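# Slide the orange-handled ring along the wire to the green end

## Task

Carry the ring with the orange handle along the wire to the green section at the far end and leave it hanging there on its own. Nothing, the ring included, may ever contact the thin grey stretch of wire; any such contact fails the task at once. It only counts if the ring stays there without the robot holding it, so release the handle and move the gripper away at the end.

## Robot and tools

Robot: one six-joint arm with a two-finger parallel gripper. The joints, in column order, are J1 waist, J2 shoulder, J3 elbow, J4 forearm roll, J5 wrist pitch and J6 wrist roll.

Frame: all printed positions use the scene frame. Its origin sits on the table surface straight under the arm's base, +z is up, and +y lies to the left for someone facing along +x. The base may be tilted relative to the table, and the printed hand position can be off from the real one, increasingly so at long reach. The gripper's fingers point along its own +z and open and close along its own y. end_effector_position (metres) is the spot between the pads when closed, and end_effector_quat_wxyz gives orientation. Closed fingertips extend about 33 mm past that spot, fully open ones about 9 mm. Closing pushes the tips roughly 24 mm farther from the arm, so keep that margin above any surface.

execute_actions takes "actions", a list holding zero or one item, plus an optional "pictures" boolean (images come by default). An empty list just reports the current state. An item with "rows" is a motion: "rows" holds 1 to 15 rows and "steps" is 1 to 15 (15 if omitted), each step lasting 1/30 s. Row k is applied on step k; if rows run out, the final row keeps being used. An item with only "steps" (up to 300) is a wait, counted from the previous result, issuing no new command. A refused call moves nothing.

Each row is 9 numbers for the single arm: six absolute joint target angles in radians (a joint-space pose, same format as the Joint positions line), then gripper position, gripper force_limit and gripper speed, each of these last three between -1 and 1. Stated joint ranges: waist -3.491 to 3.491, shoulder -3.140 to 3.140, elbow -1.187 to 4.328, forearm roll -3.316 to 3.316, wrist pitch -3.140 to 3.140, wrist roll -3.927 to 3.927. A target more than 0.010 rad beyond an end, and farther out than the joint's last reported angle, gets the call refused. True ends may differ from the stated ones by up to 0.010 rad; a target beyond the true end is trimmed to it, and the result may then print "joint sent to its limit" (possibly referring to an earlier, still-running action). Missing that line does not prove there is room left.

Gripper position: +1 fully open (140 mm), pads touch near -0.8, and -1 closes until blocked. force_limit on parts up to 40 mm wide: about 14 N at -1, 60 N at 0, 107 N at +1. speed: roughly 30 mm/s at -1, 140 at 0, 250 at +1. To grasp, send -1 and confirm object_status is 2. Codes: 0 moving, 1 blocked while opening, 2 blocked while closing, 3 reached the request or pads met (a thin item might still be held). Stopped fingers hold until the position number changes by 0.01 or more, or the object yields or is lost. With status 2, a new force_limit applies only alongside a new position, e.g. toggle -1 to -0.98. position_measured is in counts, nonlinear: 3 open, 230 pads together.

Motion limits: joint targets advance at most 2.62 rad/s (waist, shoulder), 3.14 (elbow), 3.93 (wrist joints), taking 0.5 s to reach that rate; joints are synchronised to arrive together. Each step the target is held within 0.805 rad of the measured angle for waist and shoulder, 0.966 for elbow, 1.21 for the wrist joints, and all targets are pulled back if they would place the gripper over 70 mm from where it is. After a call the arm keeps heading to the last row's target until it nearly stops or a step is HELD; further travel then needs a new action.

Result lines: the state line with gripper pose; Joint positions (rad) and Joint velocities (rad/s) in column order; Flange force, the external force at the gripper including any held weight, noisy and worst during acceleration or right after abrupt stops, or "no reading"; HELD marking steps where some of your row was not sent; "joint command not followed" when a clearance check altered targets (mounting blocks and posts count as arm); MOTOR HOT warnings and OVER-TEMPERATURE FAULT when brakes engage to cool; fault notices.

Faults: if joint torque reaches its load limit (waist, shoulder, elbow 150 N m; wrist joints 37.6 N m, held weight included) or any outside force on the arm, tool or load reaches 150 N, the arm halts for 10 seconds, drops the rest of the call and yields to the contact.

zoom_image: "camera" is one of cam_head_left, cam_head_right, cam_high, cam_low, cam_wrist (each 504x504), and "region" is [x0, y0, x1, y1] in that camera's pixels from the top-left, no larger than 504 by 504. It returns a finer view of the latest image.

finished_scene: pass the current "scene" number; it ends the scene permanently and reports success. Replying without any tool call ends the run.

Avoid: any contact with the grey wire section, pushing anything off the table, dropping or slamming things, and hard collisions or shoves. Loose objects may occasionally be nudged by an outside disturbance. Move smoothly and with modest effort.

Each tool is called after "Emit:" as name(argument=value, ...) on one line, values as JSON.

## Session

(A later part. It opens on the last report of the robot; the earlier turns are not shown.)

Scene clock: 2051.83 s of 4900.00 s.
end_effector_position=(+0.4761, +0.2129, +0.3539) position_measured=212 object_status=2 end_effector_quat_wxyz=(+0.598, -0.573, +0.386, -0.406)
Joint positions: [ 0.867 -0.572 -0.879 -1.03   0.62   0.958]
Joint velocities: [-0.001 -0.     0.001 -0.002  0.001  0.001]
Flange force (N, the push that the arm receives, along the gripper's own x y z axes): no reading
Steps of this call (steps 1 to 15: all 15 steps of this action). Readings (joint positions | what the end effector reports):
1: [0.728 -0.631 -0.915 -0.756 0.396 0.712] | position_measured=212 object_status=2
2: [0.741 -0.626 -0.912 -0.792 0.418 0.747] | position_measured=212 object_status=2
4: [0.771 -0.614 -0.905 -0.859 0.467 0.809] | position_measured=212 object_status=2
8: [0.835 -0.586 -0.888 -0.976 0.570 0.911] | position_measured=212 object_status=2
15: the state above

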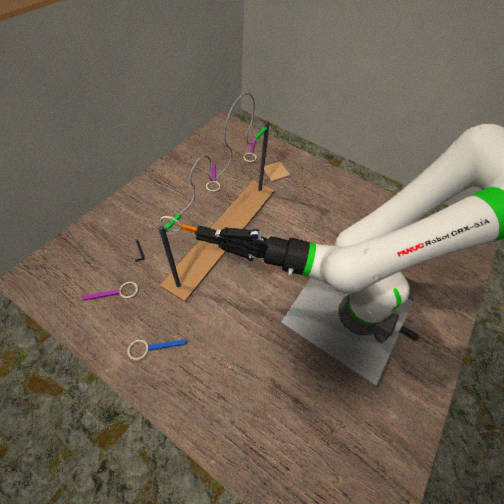

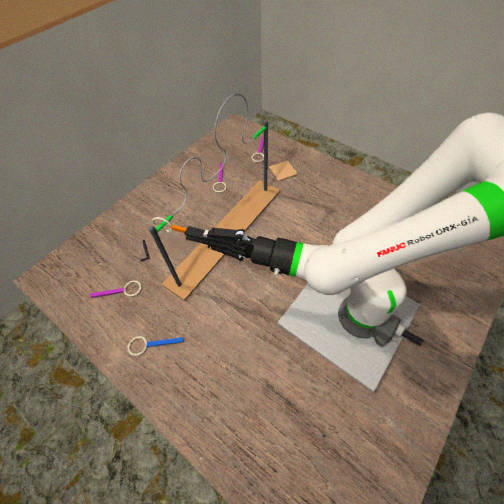

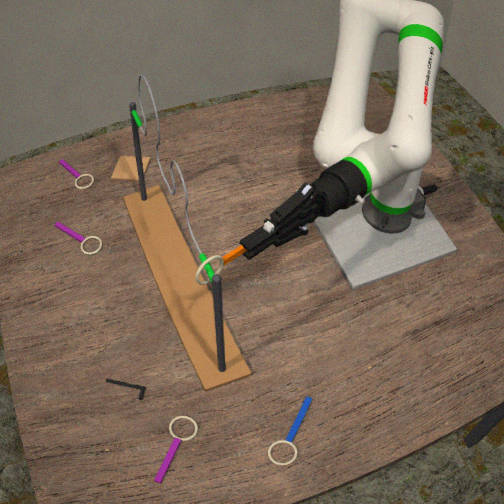

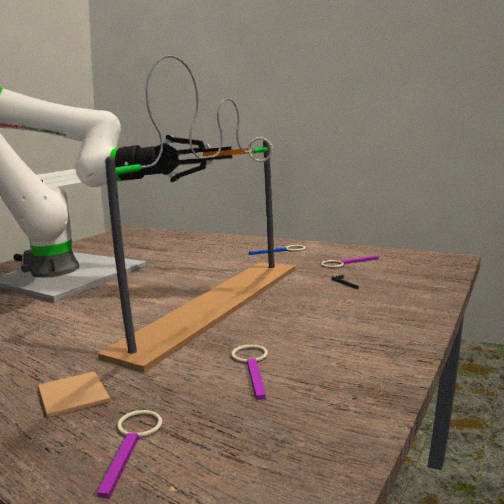

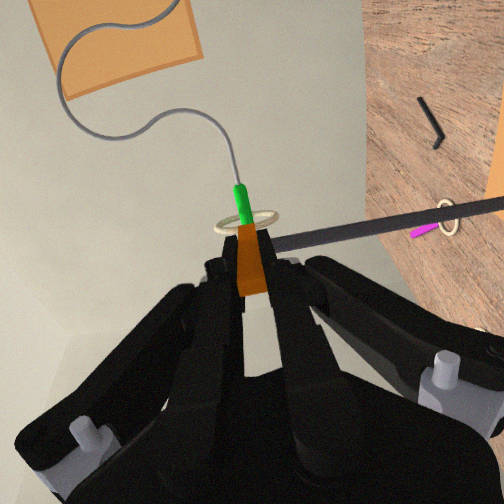

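Emit:
execute_actions(actions=[{"rows": [[0.8713,-0.5692,-0.8780,-1.034,0.6272,0.9600,-1,0,-0.7],[0.8800,-0.5633,-0.8753,-1.042,0.6416,0.9649,-1,0,-0.7],[0.8930,-0.5545,-0.8713,-1.054,0.6632,0.9723,-1,0,-0.7],[0.9094,-0.5434,-0.8662,-1.069,0.6902,0.9814,-1,0,-0.7],[0.9257,-0.5323,-0.8612,-1.084,0.7172,0.9906,-1,0,-0.7],[0.9431,-0.5205,-0.8559,-1.10,0.746,1.0004,-1,0,-0.7],[0.9595,-0.5094,-0.8508,-1.115,0.773,1.0095,-1,0,-0.7],[0.9758,-0.4983,-0.8458,-1.13,0.80,1.0187,-1,0,-0.7],[0.9898,-0.4836,-0.8413,-1.1357,0.8257,1.0165,-1,0,-0.7],[1.0038,-0.4690,-0.8368,-1.1414,0.8514,1.0143,-1,0,-0.7],[1.0178,-0.4543,-0.8323,-1.1471,0.8771,1.0121,-1,0,-0.7],[1.0318,-0.4396,-0.8277,-1.1529,0.9029,1.0100,-1,0,-0.7],[1.0458,-0.4249,-0.8232,-1.1586,0.9286,1.0078,-1,0,-0.7],[1.0598,-0.4103,-0.8187,-1.1643,0.9543,1.0056,-1,0,-0.7],[1.0738,-0.3956,-0.8142,-1.17,0.98,1.0034,-1,0,-0.7]], "steps": 15}], pictures=false)

Emit:
execute_actions(actions=[{"rows": [[1.0850,-0.3759,-0.8112,-1.1686,1.0057,0.9910,-1,0,-0.7],[1.0961,-0.3563,-0.8081,-1.1671,1.0314,0.9787,-1,0,-0.7],[1.1073,-0.3366,-0.8051,-1.1657,1.0571,0.9663,-1,0,-0.7],[1.1184,-0.3170,-0.8021,-1.1643,1.0829,0.9539,-1,0,-0.7],[1.1296,-0.2973,-0.7991,-1.1629,1.1086,0.9415,-1,0,-0.7],[1.1407,-0.2777,-0.7960,-1.1614,1.1343,0.9292,-1,0,-0.7],[1.1519,-0.2580,-0.7930,-1.16,1.16,0.9168,-1,0,-0.7]], "steps": 15}])

Emit:
zoom_image(camera="cam_high", region=[150, 200, 270, 320])

Emit:
zoom_image(camera="cam_low", region=[190, 90, 310, 210])

Emit:
zoom_image(camera="cam_wrist", region=[190, 170, 310, 290])

Scene clock: 2076.90 s of 4900.00 s.
end_effector_position=(+0.4731, +0.2254, +0.3513) position_measured=212 object_status=2 end_effector_quat_wxyz=(+0.580, -0.543, +0.414, -0.444)
Joint positions: [ 1.033 -0.438 -0.827 -1.153  0.906  1.01 ]
Joint velocities: [ 0.418  0.429  0.133 -0.176  0.752 -0.065]
Flange force (N, the push that the arm receives, along the gripper's own x y z axes): [5.6 -4.1 -0.6]
Steps of this call (steps 1 to 15: the robot went on to your last target; steps 16 to 90: nothing new was sent; then 21.57 s passed at rest; steps 91 to 105: all 15 steps of this action). Readings (joint positions | what the end effector reports):
91: [0.867 -0.572 -0.879 -1.030 0.621 0.958] | position_measured=212 object_status=2
92: [0.870 -0.570 -0.878 -1.033 0.625 0.959] | position_measured=212 object_status=2
94: [0.882 -0.562 -0.875 -1.044 0.645 0.966] | position_measured=212 object_status=2
98: [0.932 -0.528 -0.859 -1.090 0.728 0.994] | position_measured=212 object_status=2
105: the state above

Scene clock: 2077.40 s of 4900.00 s.
end_effector_position=(+0.4706, +0.2345, +0.3458) position_measured=212 object_status=2 end_effector_quat_wxyz=(+0.574, -0.510, +0.424, -0.479)
Joint positions: [ 1.152 -0.258 -0.793 -1.16   1.16   0.917]
Joint velocities: [ 0.001 -0.001  0.001 -0.002  0.001 -0.001]
Flange force (N, the push that the arm receives, along the gripper's own x y z axes): [6.0 1.5 2.1]
Steps of this call (steps 1 to 15: all 15 steps of this action). Readings (joint positions | what the end effector reports):
1: [1.047 -0.423 -0.823 -1.159 0.932 1.008] | position_measured=212 object_status=2
2: [1.061 -0.407 -0.819 -1.163 0.957 1.004] | position_measured=212 object_status=2
4: [1.085 -0.372 -0.811 -1.167 1.008 0.990] | position_measured=212 object_status=2
8: [1.129 -0.298 -0.799 -1.164 1.108 0.942] | position_measured=212 object_status=2
15: the state above

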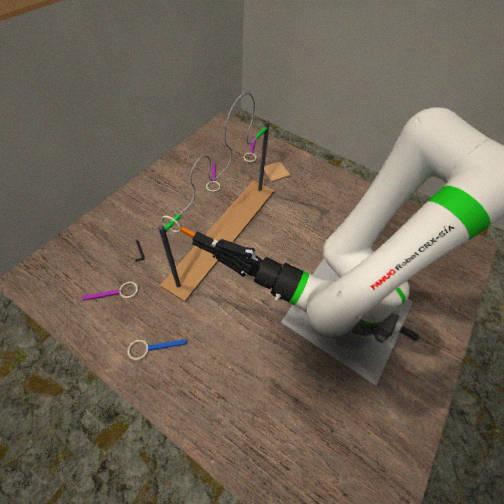

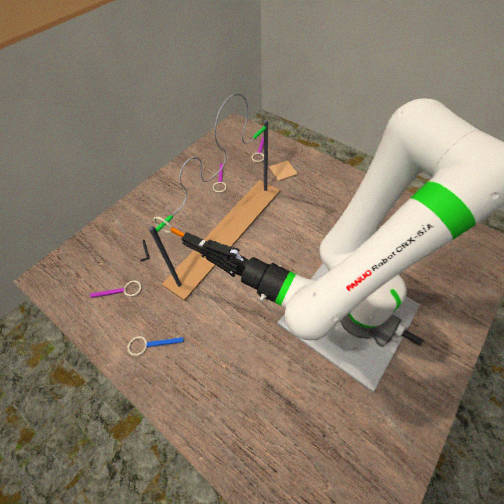

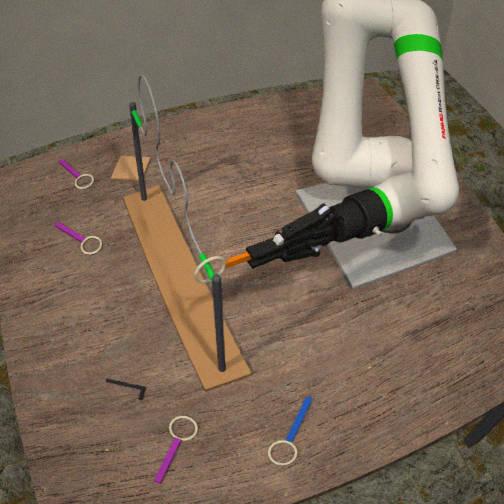

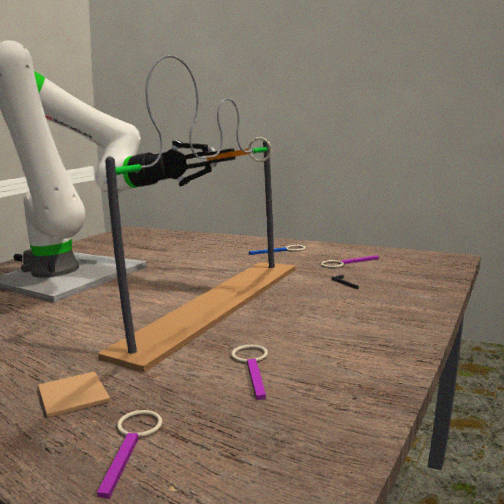

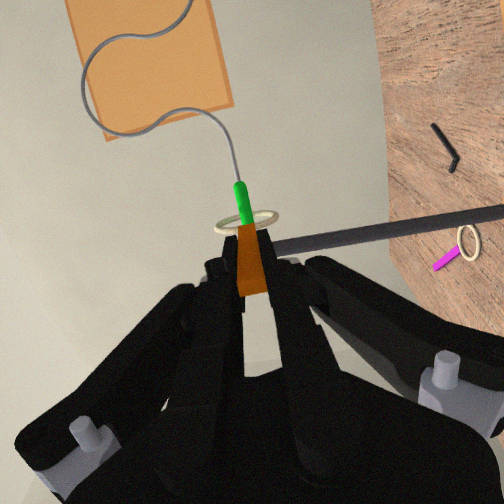

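Region (150, 200, 270, 320) of cam_high's 504x504 image, scaled by 4.200, with more detail than that image has.

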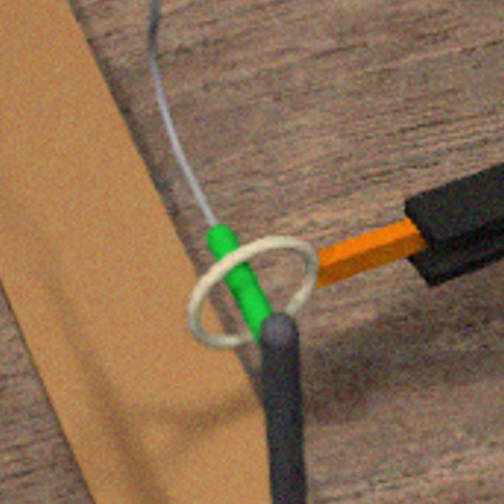

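Region (190, 90, 310, 210) of cam_low's 504x504 image, scaled by 4.200, with more detail than that image has.

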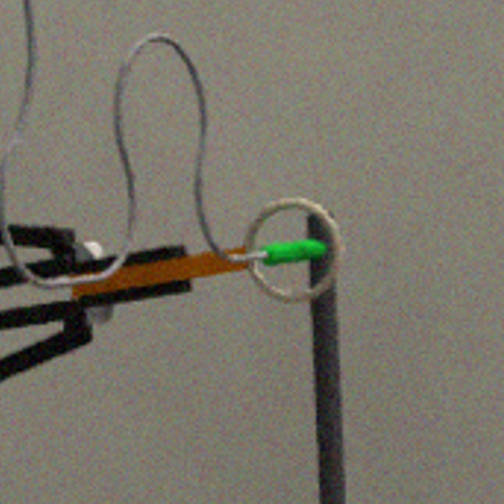

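Region (190, 170, 310, 290) of cam_wrist's 504x504 image, scaled by 4.200, with more detail than that image has.

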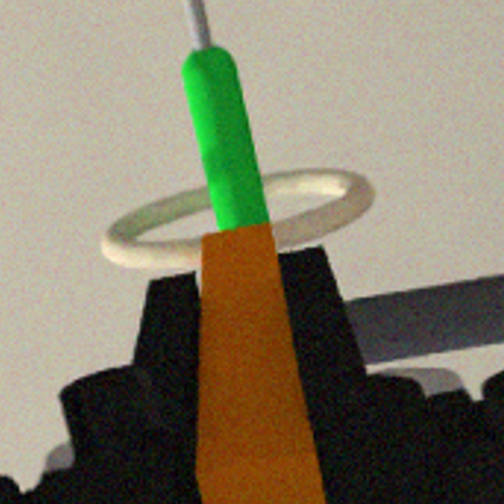

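Emit:
execute_actions(actions=[{"rows": [[1.1539,-0.2532,-0.7925,-1.1592,1.1654,0.9132,-1,0,-0.7],[1.1577,-0.2436,-0.7915,-1.1575,1.1762,0.9061,-1,0,-0.7],[1.1632,-0.2290,-0.7900,-1.1547,1.1924,0.8951,-1,0,-0.7],[1.1702,-0.2091,-0.7881,-1.1508,1.214,0.8799,-1,0,-0.7],[1.1771,-0.1869,-0.7862,-1.1460,1.2374,0.8626,-1,0,-0.7],[1.1839,-0.1624,-0.7841,-1.1404,1.2626,0.8433,-1,0,-0.7],[1.1900,-0.1371,-0.7822,-1.1343,1.2878,0.8230,-1,0,-0.7],[1.1958,-0.1093,-0.7804,-1.1272,1.3148,0.8003,-1,0,-0.7],[1.2005,-0.0827,-0.7787,-1.12,1.34,0.7783,-1,0,-0.7],[1.2037,-0.0583,-0.7776,-1.1131,1.3622,0.7577,-1,0,-0.7],[1.2064,-0.0337,-0.7765,-1.1060,1.3844,0.7369,-1,0,-0.7],[1.2084,-0.0087,-0.7753,-1.0986,1.4067,0.7158,-1,0,-0.7],[1.2100,0.0165,-0.7741,-1.0911,1.4289,0.6945,-1,0,-0.7],[1.2109,0.0421,-0.7728,-1.0833,1.4511,0.6729,-1,0,-0.7],[1.2113,0.0679,-0.7714,-1.0753,1.4733,0.6511,-1,0,-0.7]], "steps": 15}], pictures=false)

Emit:
execute_actions(actions=[{"rows": [[1.2111,0.0940,-0.7700,-1.0671,1.4956,0.6290,-1,0,-0.7],[1.2104,0.1205,-0.7685,-1.0586,1.5178,0.6067,-1,0,-0.7],[1.2091,0.1472,-0.7670,-1.05,1.54,0.5841,-1,0,-0.7],[1.2072,0.1723,-0.7652,-1.0419,1.561,0.5634,-1,0,-0.7],[1.2049,0.1975,-0.7631,-1.0337,1.582,0.5428,-1,0,-0.7],[1.2019,0.2227,-0.7609,-1.0255,1.603,0.5223,-1,0,-0.7],[1.1987,0.2480,-0.7585,-1.0172,1.624,0.5019,-1,0,-0.7],[1.1948,0.2735,-0.7560,-1.0088,1.645,0.4816,-1,0,-0.7],[1.1904,0.2990,-0.7533,-1.0003,1.666,0.4614,-1,0,-0.7],[1.1857,0.3245,-0.7504,-0.9918,1.687,0.4412,-1,0,-0.7],[1.1809,0.3476,-0.7476,-0.9841,1.706,0.4231,-1,0,-0.7],[1.1766,0.3671,-0.7452,-0.9775,1.722,0.4079,-1,0,-0.7],[1.1731,0.3819,-0.7432,-0.9725,1.734,0.3965,-1,0,-0.7],[1.1714,0.3892,-0.7423,-0.97,1.74,0.3908,-1,0,-0.7]], "steps": 15}], pictures=false)

Emit:
execute_actions(actions=[{"steps": 10}])

Emit:
zoom_image(camera="cam_high", region=[150, 200, 270, 320])

Emit:
zoom_image(camera="cam_low", region=[190, 90, 310, 210])

Emit:
zoom_image(camera="cam_wrist", region=[190, 170, 310, 290])

Scene clock: 2138.13 s of 4900.00 s.
end_effector_position=(+0.4720, +0.2396, +0.3349) position_measured=212 object_status=2 end_effector_quat_wxyz=(+0.585, -0.472, +0.414, -0.514)
Joint positions: [ 1.206 -0.019 -0.776 -1.101  1.396  0.725]
Joint velocities: [ 0.06   0.719  0.037  0.21   0.638 -0.603]
Flange force (N, the push that the arm receives, along the gripper's own x y z axes): [6.0 -4.1 0.0]
Steps of this call (steps 1 to 15: the robot went on to your last target; steps 16 to 90: nothing new was sent; then 57.23 s passed at rest; steps 91 to 105: all 15 steps of this action). Readings (joint positions | what the end effector reports):
91: [1.152 -0.258 -0.793 -1.160 1.160 0.916] | position_measured=212 object_status=2
92: [1.153 -0.255 -0.793 -1.160 1.164 0.914] | position_measured=212 object_status=2
94: [1.158 -0.241 -0.791 -1.157 1.179 0.904] | position_measured=212 object_status=2
98: [1.178 -0.180 -0.786 -1.144 1.244 0.857] | position_measured=212 object_status=2
105: the state above

Scene clock: 2138.63 s of 4900.00 s.
end_effector_position=(+0.4773, +0.2416, +0.3171) position_measured=212 object_status=2 end_effector_quat_wxyz=(+0.622, -0.418, +0.368, -0.550)
Joint positions: [ 1.179  0.352 -0.747 -0.983  1.709  0.42 ]
Joint velocities: [-0.118  0.562  0.066  0.187  0.455 -0.437]
Flange force (N, the push that the arm receives, along the gripper's own x y z axes): [1.1 23.1 -3.4]
Steps of this call (steps 1 to 15: all 15 steps of this action). Readings (joint positions | what the end effector reports):
1: [1.208 0.005 -0.775 -1.094 1.418 0.704] | position_measured=212 object_status=2
2: [1.209 0.030 -0.773 -1.087 1.440 0.683] | position_measured=212 object_status=2
4: [1.210 0.081 -0.771 -1.071 1.483 0.640] | position_measured=212 object_status=2
8: [1.208 0.182 -0.764 -1.038 1.569 0.556] | position_measured=212 object_status=2
15: the state above

Scene clock: 2138.97 s of 4900.00 s.
end_effector_position=(+0.4779, +0.2414, +0.3149) position_measured=212 object_status=2 end_effector_quat_wxyz=(+0.627, -0.413, +0.363, -0.553)
Joint positions: [ 1.171  0.389 -0.742 -0.97   1.74   0.391]
Joint velocities: [-0.001  0.    -0.    -0.001  0.    -0.   ]
Flange force (N, the push that the arm receives, along the gripper's own x y z axes): [3.9 1.3 1.4]
Steps of this call (steps 1 to 10: the robot went on to your last target). Readings (joint positions | what the end effector reports):
1: [1.176 0.369 -0.745 -0.977 1.723 0.407] | position_measured=212 object_status=2
2: [1.173 0.381 -0.743 -0.973 1.733 0.398] | position_measured=212 object_status=2
4: [1.171 0.389 -0.742 -0.970 1.740 0.391] | position_measured=212 object_status=2
8: [1.171 0.389 -0.742 -0.970 1.740 0.391] | position_measured=212 object_status=2
10: the state above

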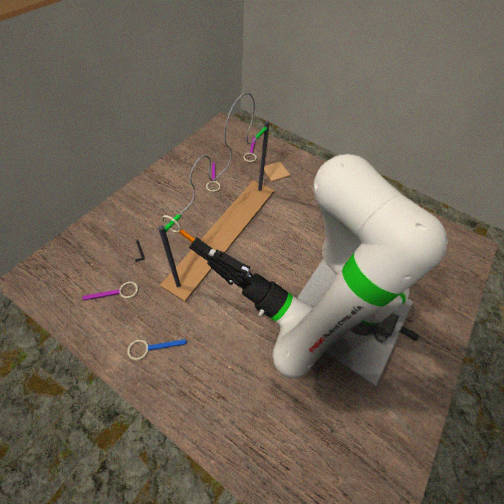

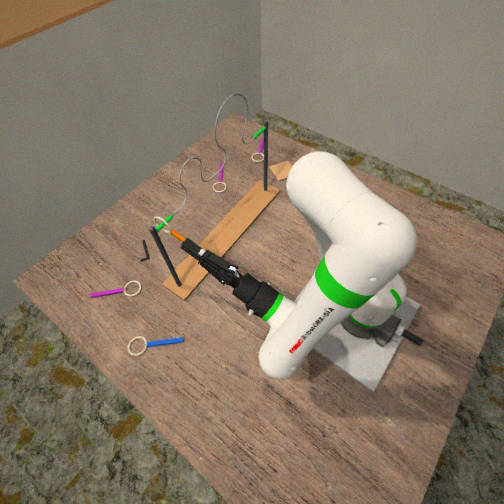

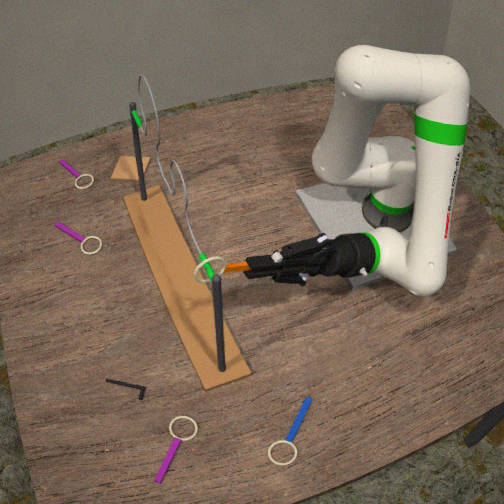

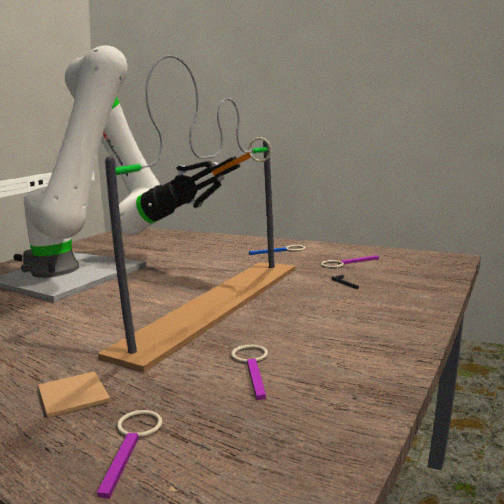

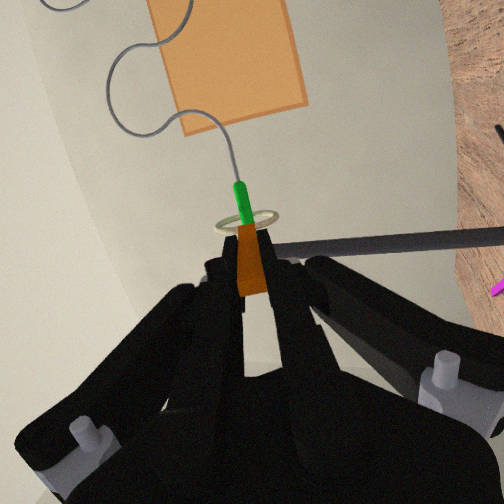

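Region (150, 200, 270, 320) of cam_high's 504x504 image, scaled by 4.200, with more detail than that image has.

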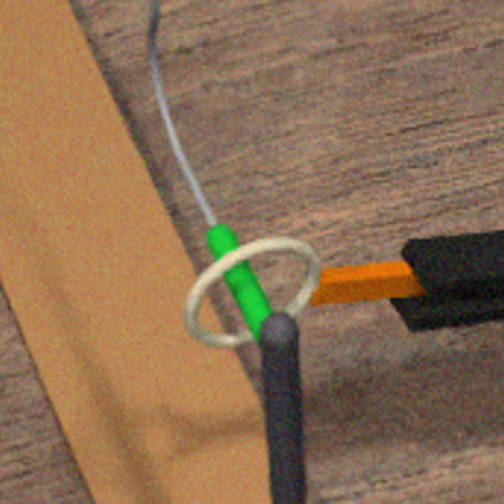

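Region (190, 90, 310, 210) of cam_low's 504x504 image, scaled by 4.200, with more detail than that image has.

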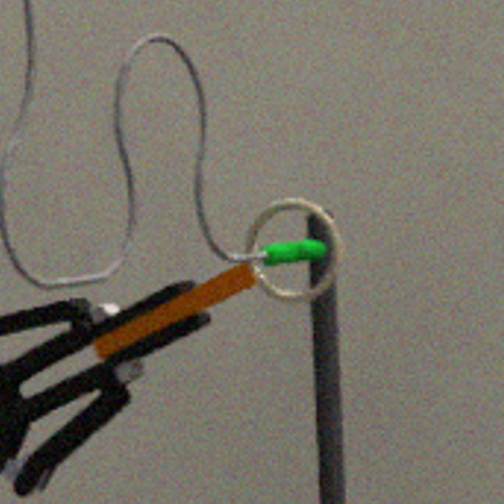

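Region (190, 170, 310, 290) of cam_wrist's 504x504 image, scaled by 4.200, with more detail than that image has.

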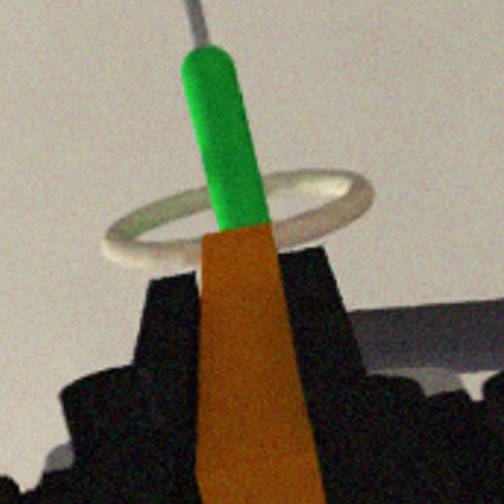

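Emit:
execute_actions(actions=[{"rows": [[1.1711,0.3914,-0.7427,-0.97,1.74,0.3884,-1,0,-0.7],[1.1706,0.3957,-0.7435,-0.97,1.74,0.3835,-1,0,-0.7],[1.1700,0.4015,-0.7445,-0.97,1.74,0.3770,-1,0,-0.7],[1.1693,0.4074,-0.7455,-0.97,1.74,0.3705,-1,0,-0.7],[1.1686,0.4132,-0.7465,-0.97,1.74,0.3640,-1,0,-0.7],[1.1680,0.4190,-0.7475,-0.97,1.74,0.3575,-1,0,-0.7],[1.1675,0.4233,-0.7483,-0.97,1.74,0.3526,-1,0,-0.7],[1.1672,0.4255,-0.7487,-0.97,1.74,0.3502,-1,0,-0.7]], "steps": 15}])

Emit:
zoom_image(camera="cam_high", region=[170, 230, 250, 310])

Emit:
zoom_image(camera="cam_low", region=[230, 120, 290, 180])

Emit:
zoom_image(camera="cam_wrist", region=[190, 170, 310, 290])

Emit:
zoom_image(camera="cam_head_left", region=[140, 190, 220, 270])

Scene clock: 2219.97 s of 4900.00 s.
end_effector_position=(+0.4794, +0.2402, +0.2990) position_measured=212 object_status=2 end_effector_quat_wxyz=(+0.626, -0.421, +0.366, -0.545)
Joint positions: [ 1.167  0.425 -0.749 -0.97   1.74   0.35 ]
Joint velocities: [-0.001 -0.001 -0.    -0.001 -0.    -0.   ]
Flange force (N, the push that the arm receives, along the gripper's own x y z axes): [5.0 1.2 1.7]
Steps of this call (steps 1 to 30: the robot went on to your last target; steps 31 to 90: nothing new was sent; then 77.50 s passed at rest; steps 91 to 105: all 15 steps of this action). Readings (joint positions | what the end effector reports):
91: [1.171 0.389 -0.742 -0.970 1.740 0.391] | position_measured=212 object_status=2
92: [1.171 0.391 -0.742 -0.970 1.740 0.389] | position_measured=212 object_status=2
94: [1.170 0.398 -0.744 -0.970 1.740 0.381] | position_measured=212 object_status=2
98: [1.168 0.419 -0.747 -0.970 1.740 0.357] | position_measured=212 object_status=2
105: the state above

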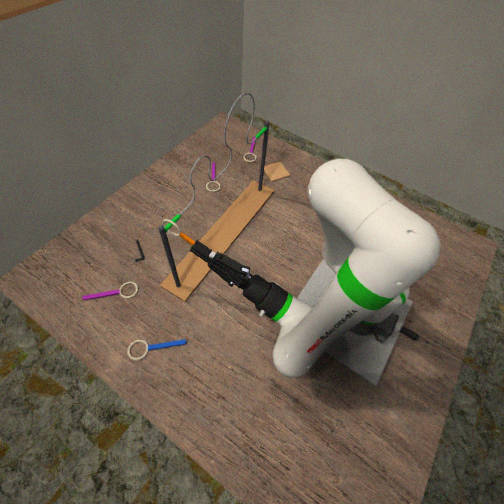

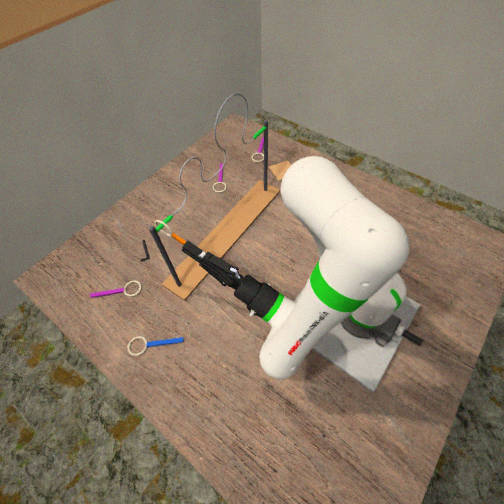

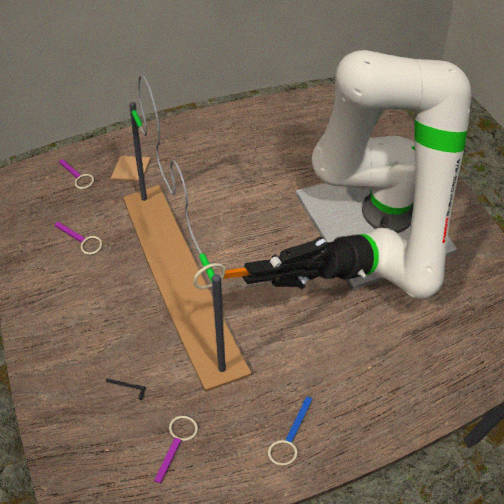

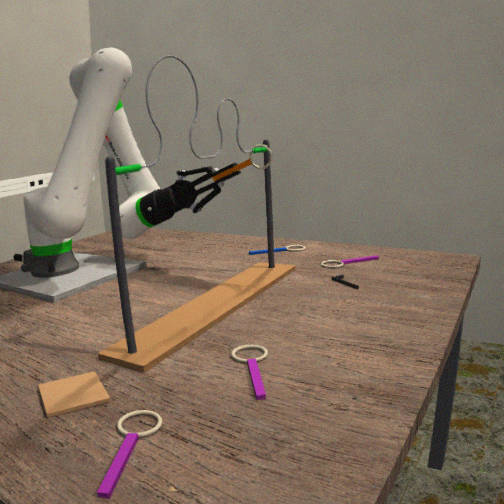

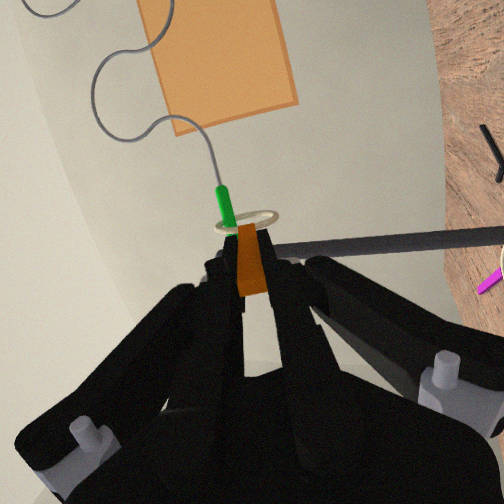

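Region (170, 230, 250, 310) of cam_high's 504x504 image, scaled by 6.300, with more detail than that image has.

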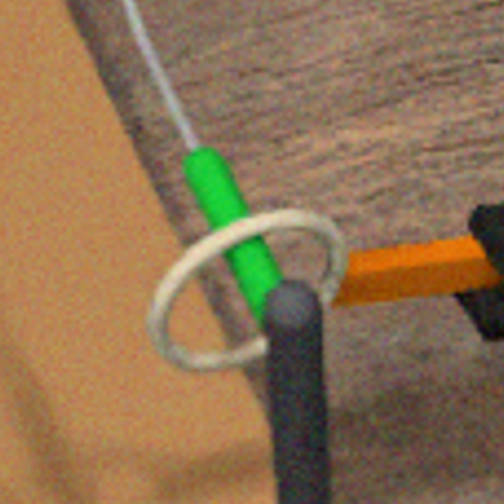

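Region (230, 120, 290, 180) of cam_low's 504x504 image, scaled by 8.400, with more detail than that image has.

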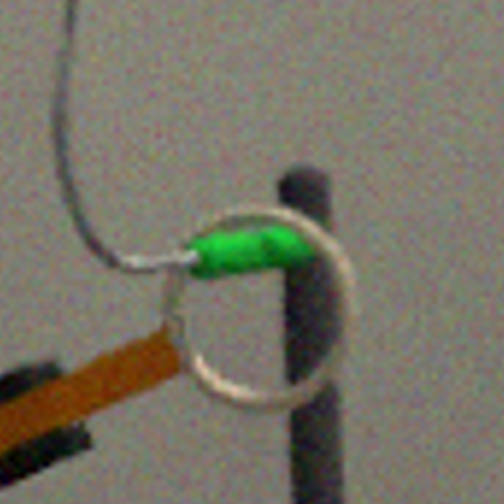

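Region (190, 170, 310, 290) of cam_wrist's 504x504 image, scaled by 4.200, with more detail than that image has.

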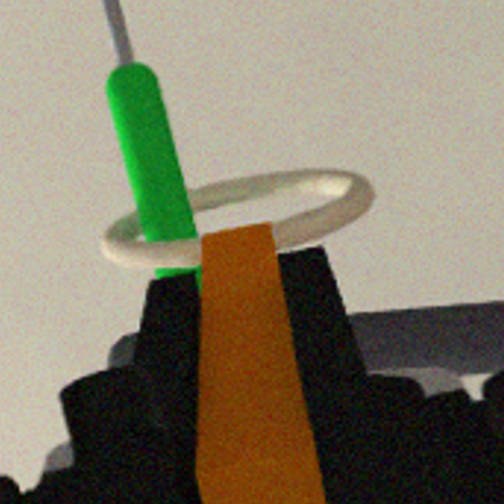

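Region (140, 190, 220, 270) of cam_head_left's 504x504 image, scaled by 6.300, with more detail than that image has.

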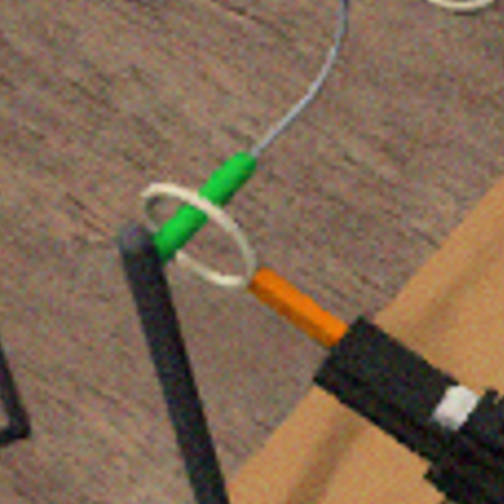

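Emit:
execute_actions(actions=[])

Scene clock: 2231.97 s of 4900.00 s.
end_effector_position=(+0.4794, +0.2402, +0.2990) position_measured=212 object_status=2 end_effector_quat_wxyz=(+0.626, -0.421, +0.366, -0.545)
Joint positions: [ 1.167  0.426 -0.749 -0.97   1.74   0.35 ]
Joint velocities: [-0.001  0.     0.    -0.002 -0.    -0.   ]
Flange force (N, the push that the arm receives, along the gripper's own x y z axes): [5.0 2.7 2.3]
Steps of this call (steps 1 to 15: the robot went on to your last target; steps 16 to 90: nothing new was sent; then 9.00 s passed at rest). Readings (joint positions | what the end effector reports):
1: [1.167 0.425 -0.749 -0.970 1.740 0.350] | position_measured=212 object_status=2
2: [1.167 0.425 -0.749 -0.970 1.740 0.350] | position_measured=212 object_status=2
4: [1.167 0.425 -0.749 -0.970 1.740 0.350] | position_measured=212 object_status=2
8: [1.167 0.425 -0.749 -0.970 1.740 0.350] | position_measured=212 object_status=2
90: the state above
The arm was judged still, so your last target was given up. Only a new action makes it travel on or press farther. Fingers that are still opening or closing keep moving.

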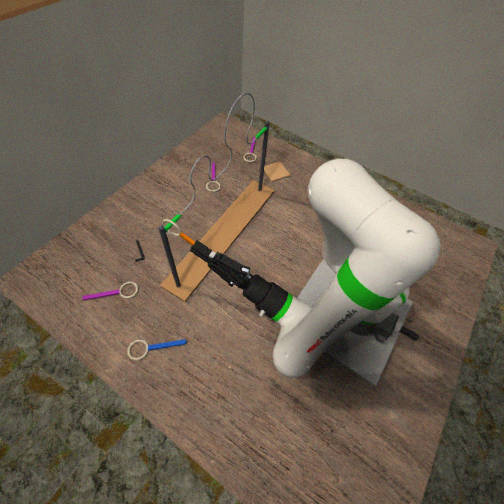

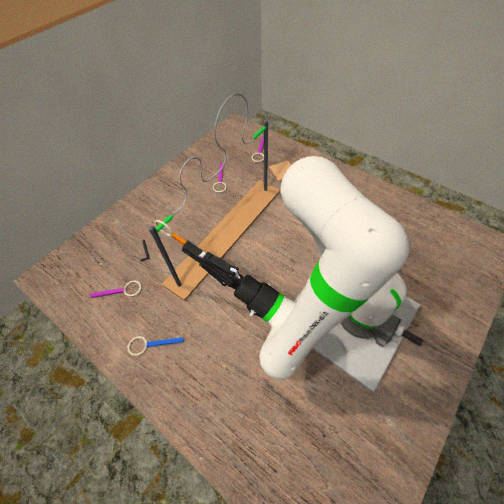

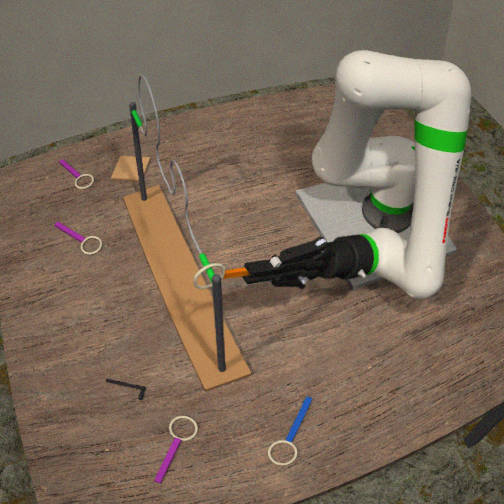

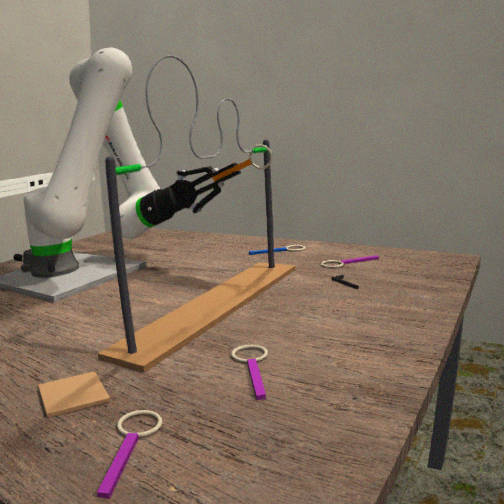

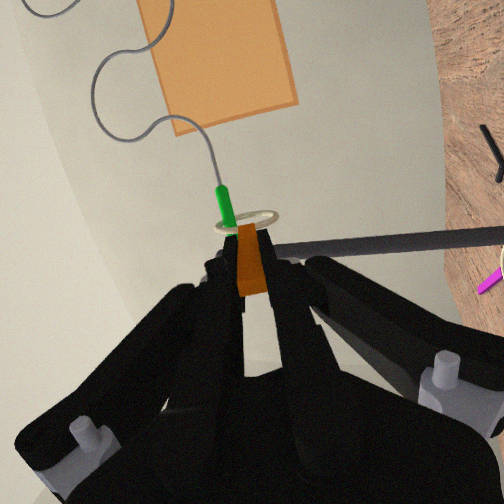

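Emit:
zoom_image(camera="cam_low", region=[190, 110, 310, 230])

Emit:
zoom_image(camera="cam_high", region=[170, 230, 270, 330])

Emit:
zoom_image(camera="cam_head_left", region=[140, 190, 240, 290])

Region (190, 110, 310, 230) of cam_low's 504x504 image, scaled by 4.200, with more detail than that image has.

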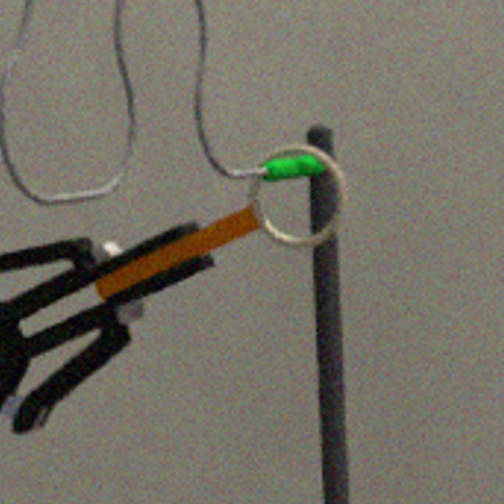

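Region (170, 230, 270, 330) of cam_high's 504x504 image, scaled by 5.040, with more detail than that image has.

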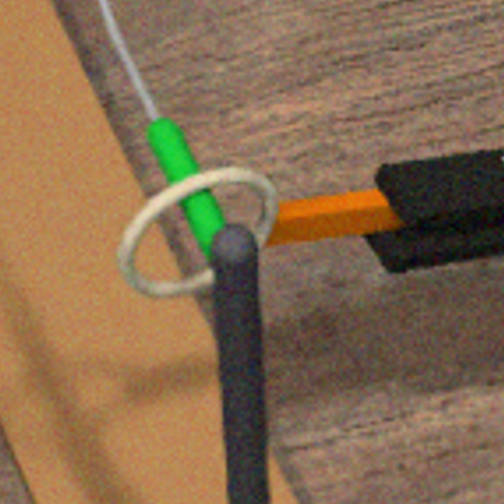

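Region (140, 190, 240, 290) of cam_head_left's 504x504 image, scaled by 5.040, with more detail than that image has.

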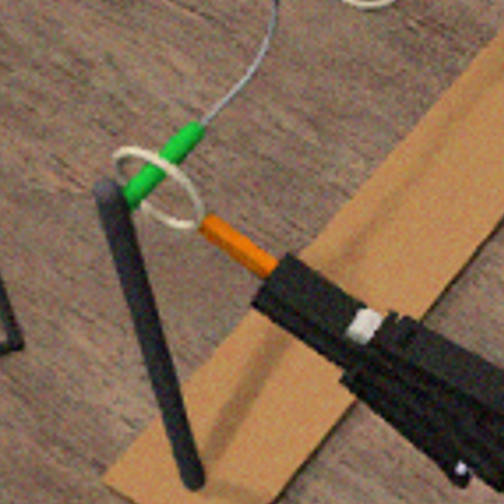

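Emit:
execute_actions(actions=[{"rows": [[1.1672, 0.4255, -0.7487, -0.97, 1.74, 0.3502, -0.3, 0, -0.9]], "steps": 15}], pictures=false)

Emit:
execute_actions(actions=[{"steps": 30}])

Emit:
zoom_image(camera="cam_low", region=[190, 110, 310, 230])

Emit:
zoom_image(camera="cam_high", region=[170, 230, 270, 330])

Scene clock: 2248.03 s of 4900.00 s.
end_effector_position=(+0.4794, +0.2402, +0.2990) position_measured=182 object_status=0 end_effector_quat_wxyz=(+0.626, -0.421, +0.366, -0.545)
Joint positions: [ 1.167  0.426 -0.749 -0.97   1.74   0.35 ]
Joint velocities: [ 0.001 -0.001 -0.     0.    -0.    -0.   ]
Flange force (N, the push that the arm receives, along the gripper's own x y z axes): [5.6 1.4 1.7]
Steps of this call (steps 1 to 90: nothing new was sent; then 12.57 s passed at rest; steps 91 to 105: all 15 steps of this action). Readings (joint positions | what the end effector reports):
91: [1.167 0.426 -0.749 -0.970 1.740 0.350] | position_measured=212 object_status=0
92: [1.167 0.426 -0.749 -0.970 1.740 0.350] | position_measured=212 object_status=0
94: [1.167 0.426 -0.749 -0.970 1.740 0.350] | position_measured=206 object_status=0
98: [1.167 0.426 -0.749 -0.970 1.740 0.350] | position_measured=197 object_status=0
105: the state above

Scene clock: 2249.03 s of 4900.00 s.
end_effector_position=(+0.4794, +0.2402, +0.2990) position_measured=167 object_status=3 end_effector_quat_wxyz=(+0.626, -0.421, +0.366, -0.545)
Joint positions: [ 1.167  0.426 -0.749 -0.97   1.74   0.35 ]
Joint velocities: [-0.    -0.     0.     0.001  0.     0.   ]
Flange force (N, the push that the arm receives, along the gripper's own x y z axes): [4.8 -1.2 3.3]
Steps of this call (steps 1 to 15: the robot went on to your last target; steps 16 to 30: nothing new was sent). Readings (joint positions | what the end effector reports):
1: [1.167 0.426 -0.749 -0.970 1.740 0.350] | position_measured=179 object_status=0
2: [1.167 0.426 -0.749 -0.970 1.740 0.350] | position_measured=177 object_status=0
4: [1.167 0.426 -0.749 -0.970 1.740 0.350] | position_measured=173 object_status=0
8: [1.167 0.426 -0.749 -0.970 1.740 0.350] | position_measured=167 object_status=0
30: the state above
The arm was judged still, so your last target was given up. Only a new action makes it travel on or press farther. Fingers that are still opening or closing keep moving.

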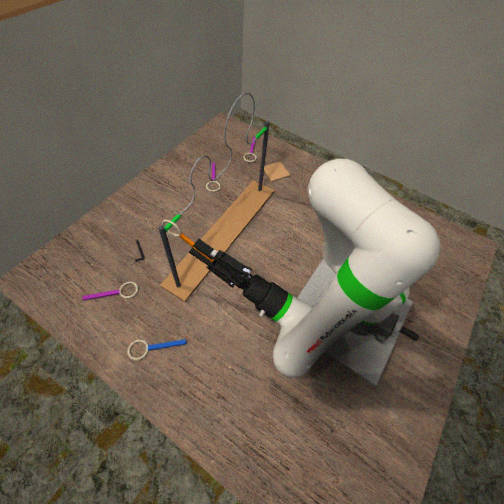

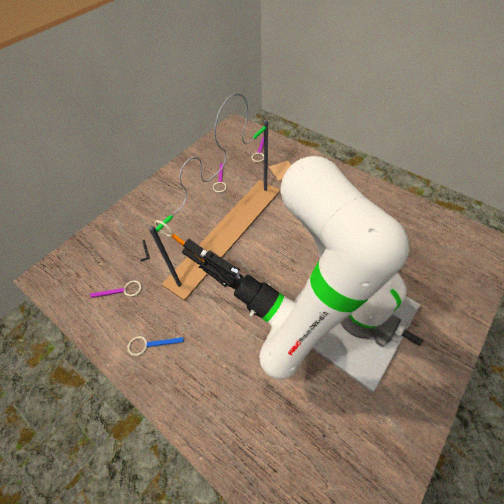

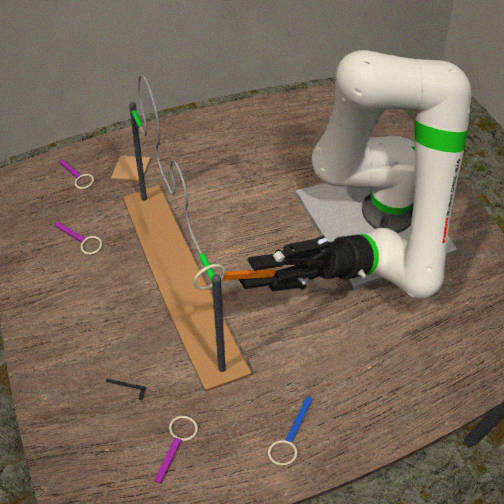

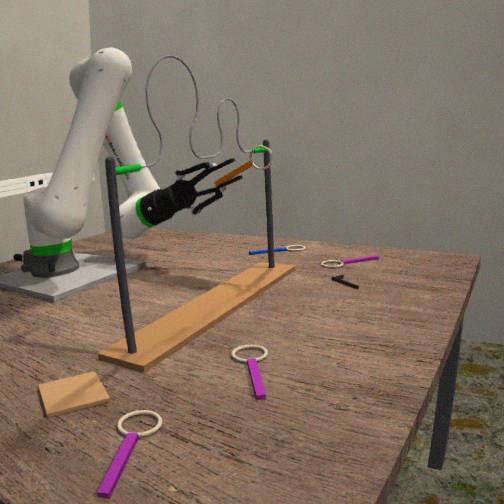

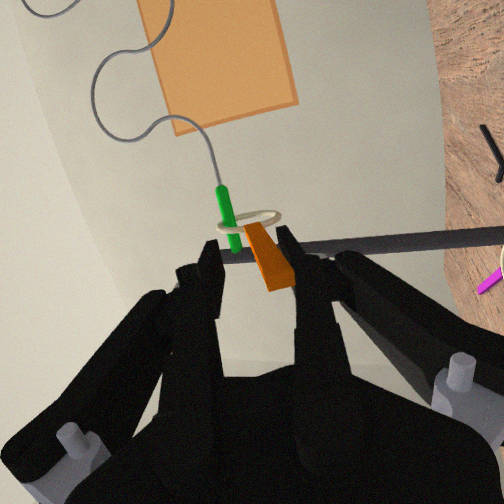

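Region (190, 110, 310, 230) of cam_low's 504x504 image, scaled by 4.200, with more detail than that image has.

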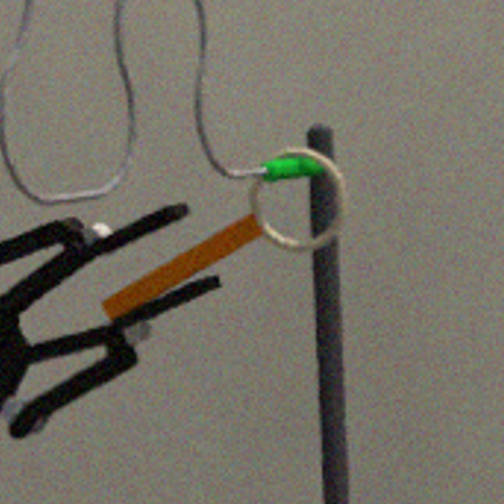

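Region (170, 230, 270, 330) of cam_high's 504x504 image, scaled by 5.040, with more detail than that image has.

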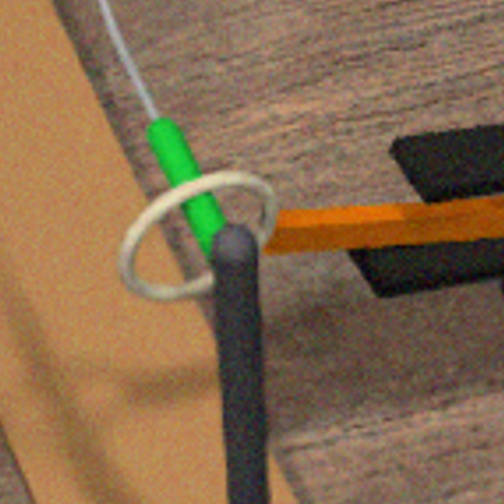

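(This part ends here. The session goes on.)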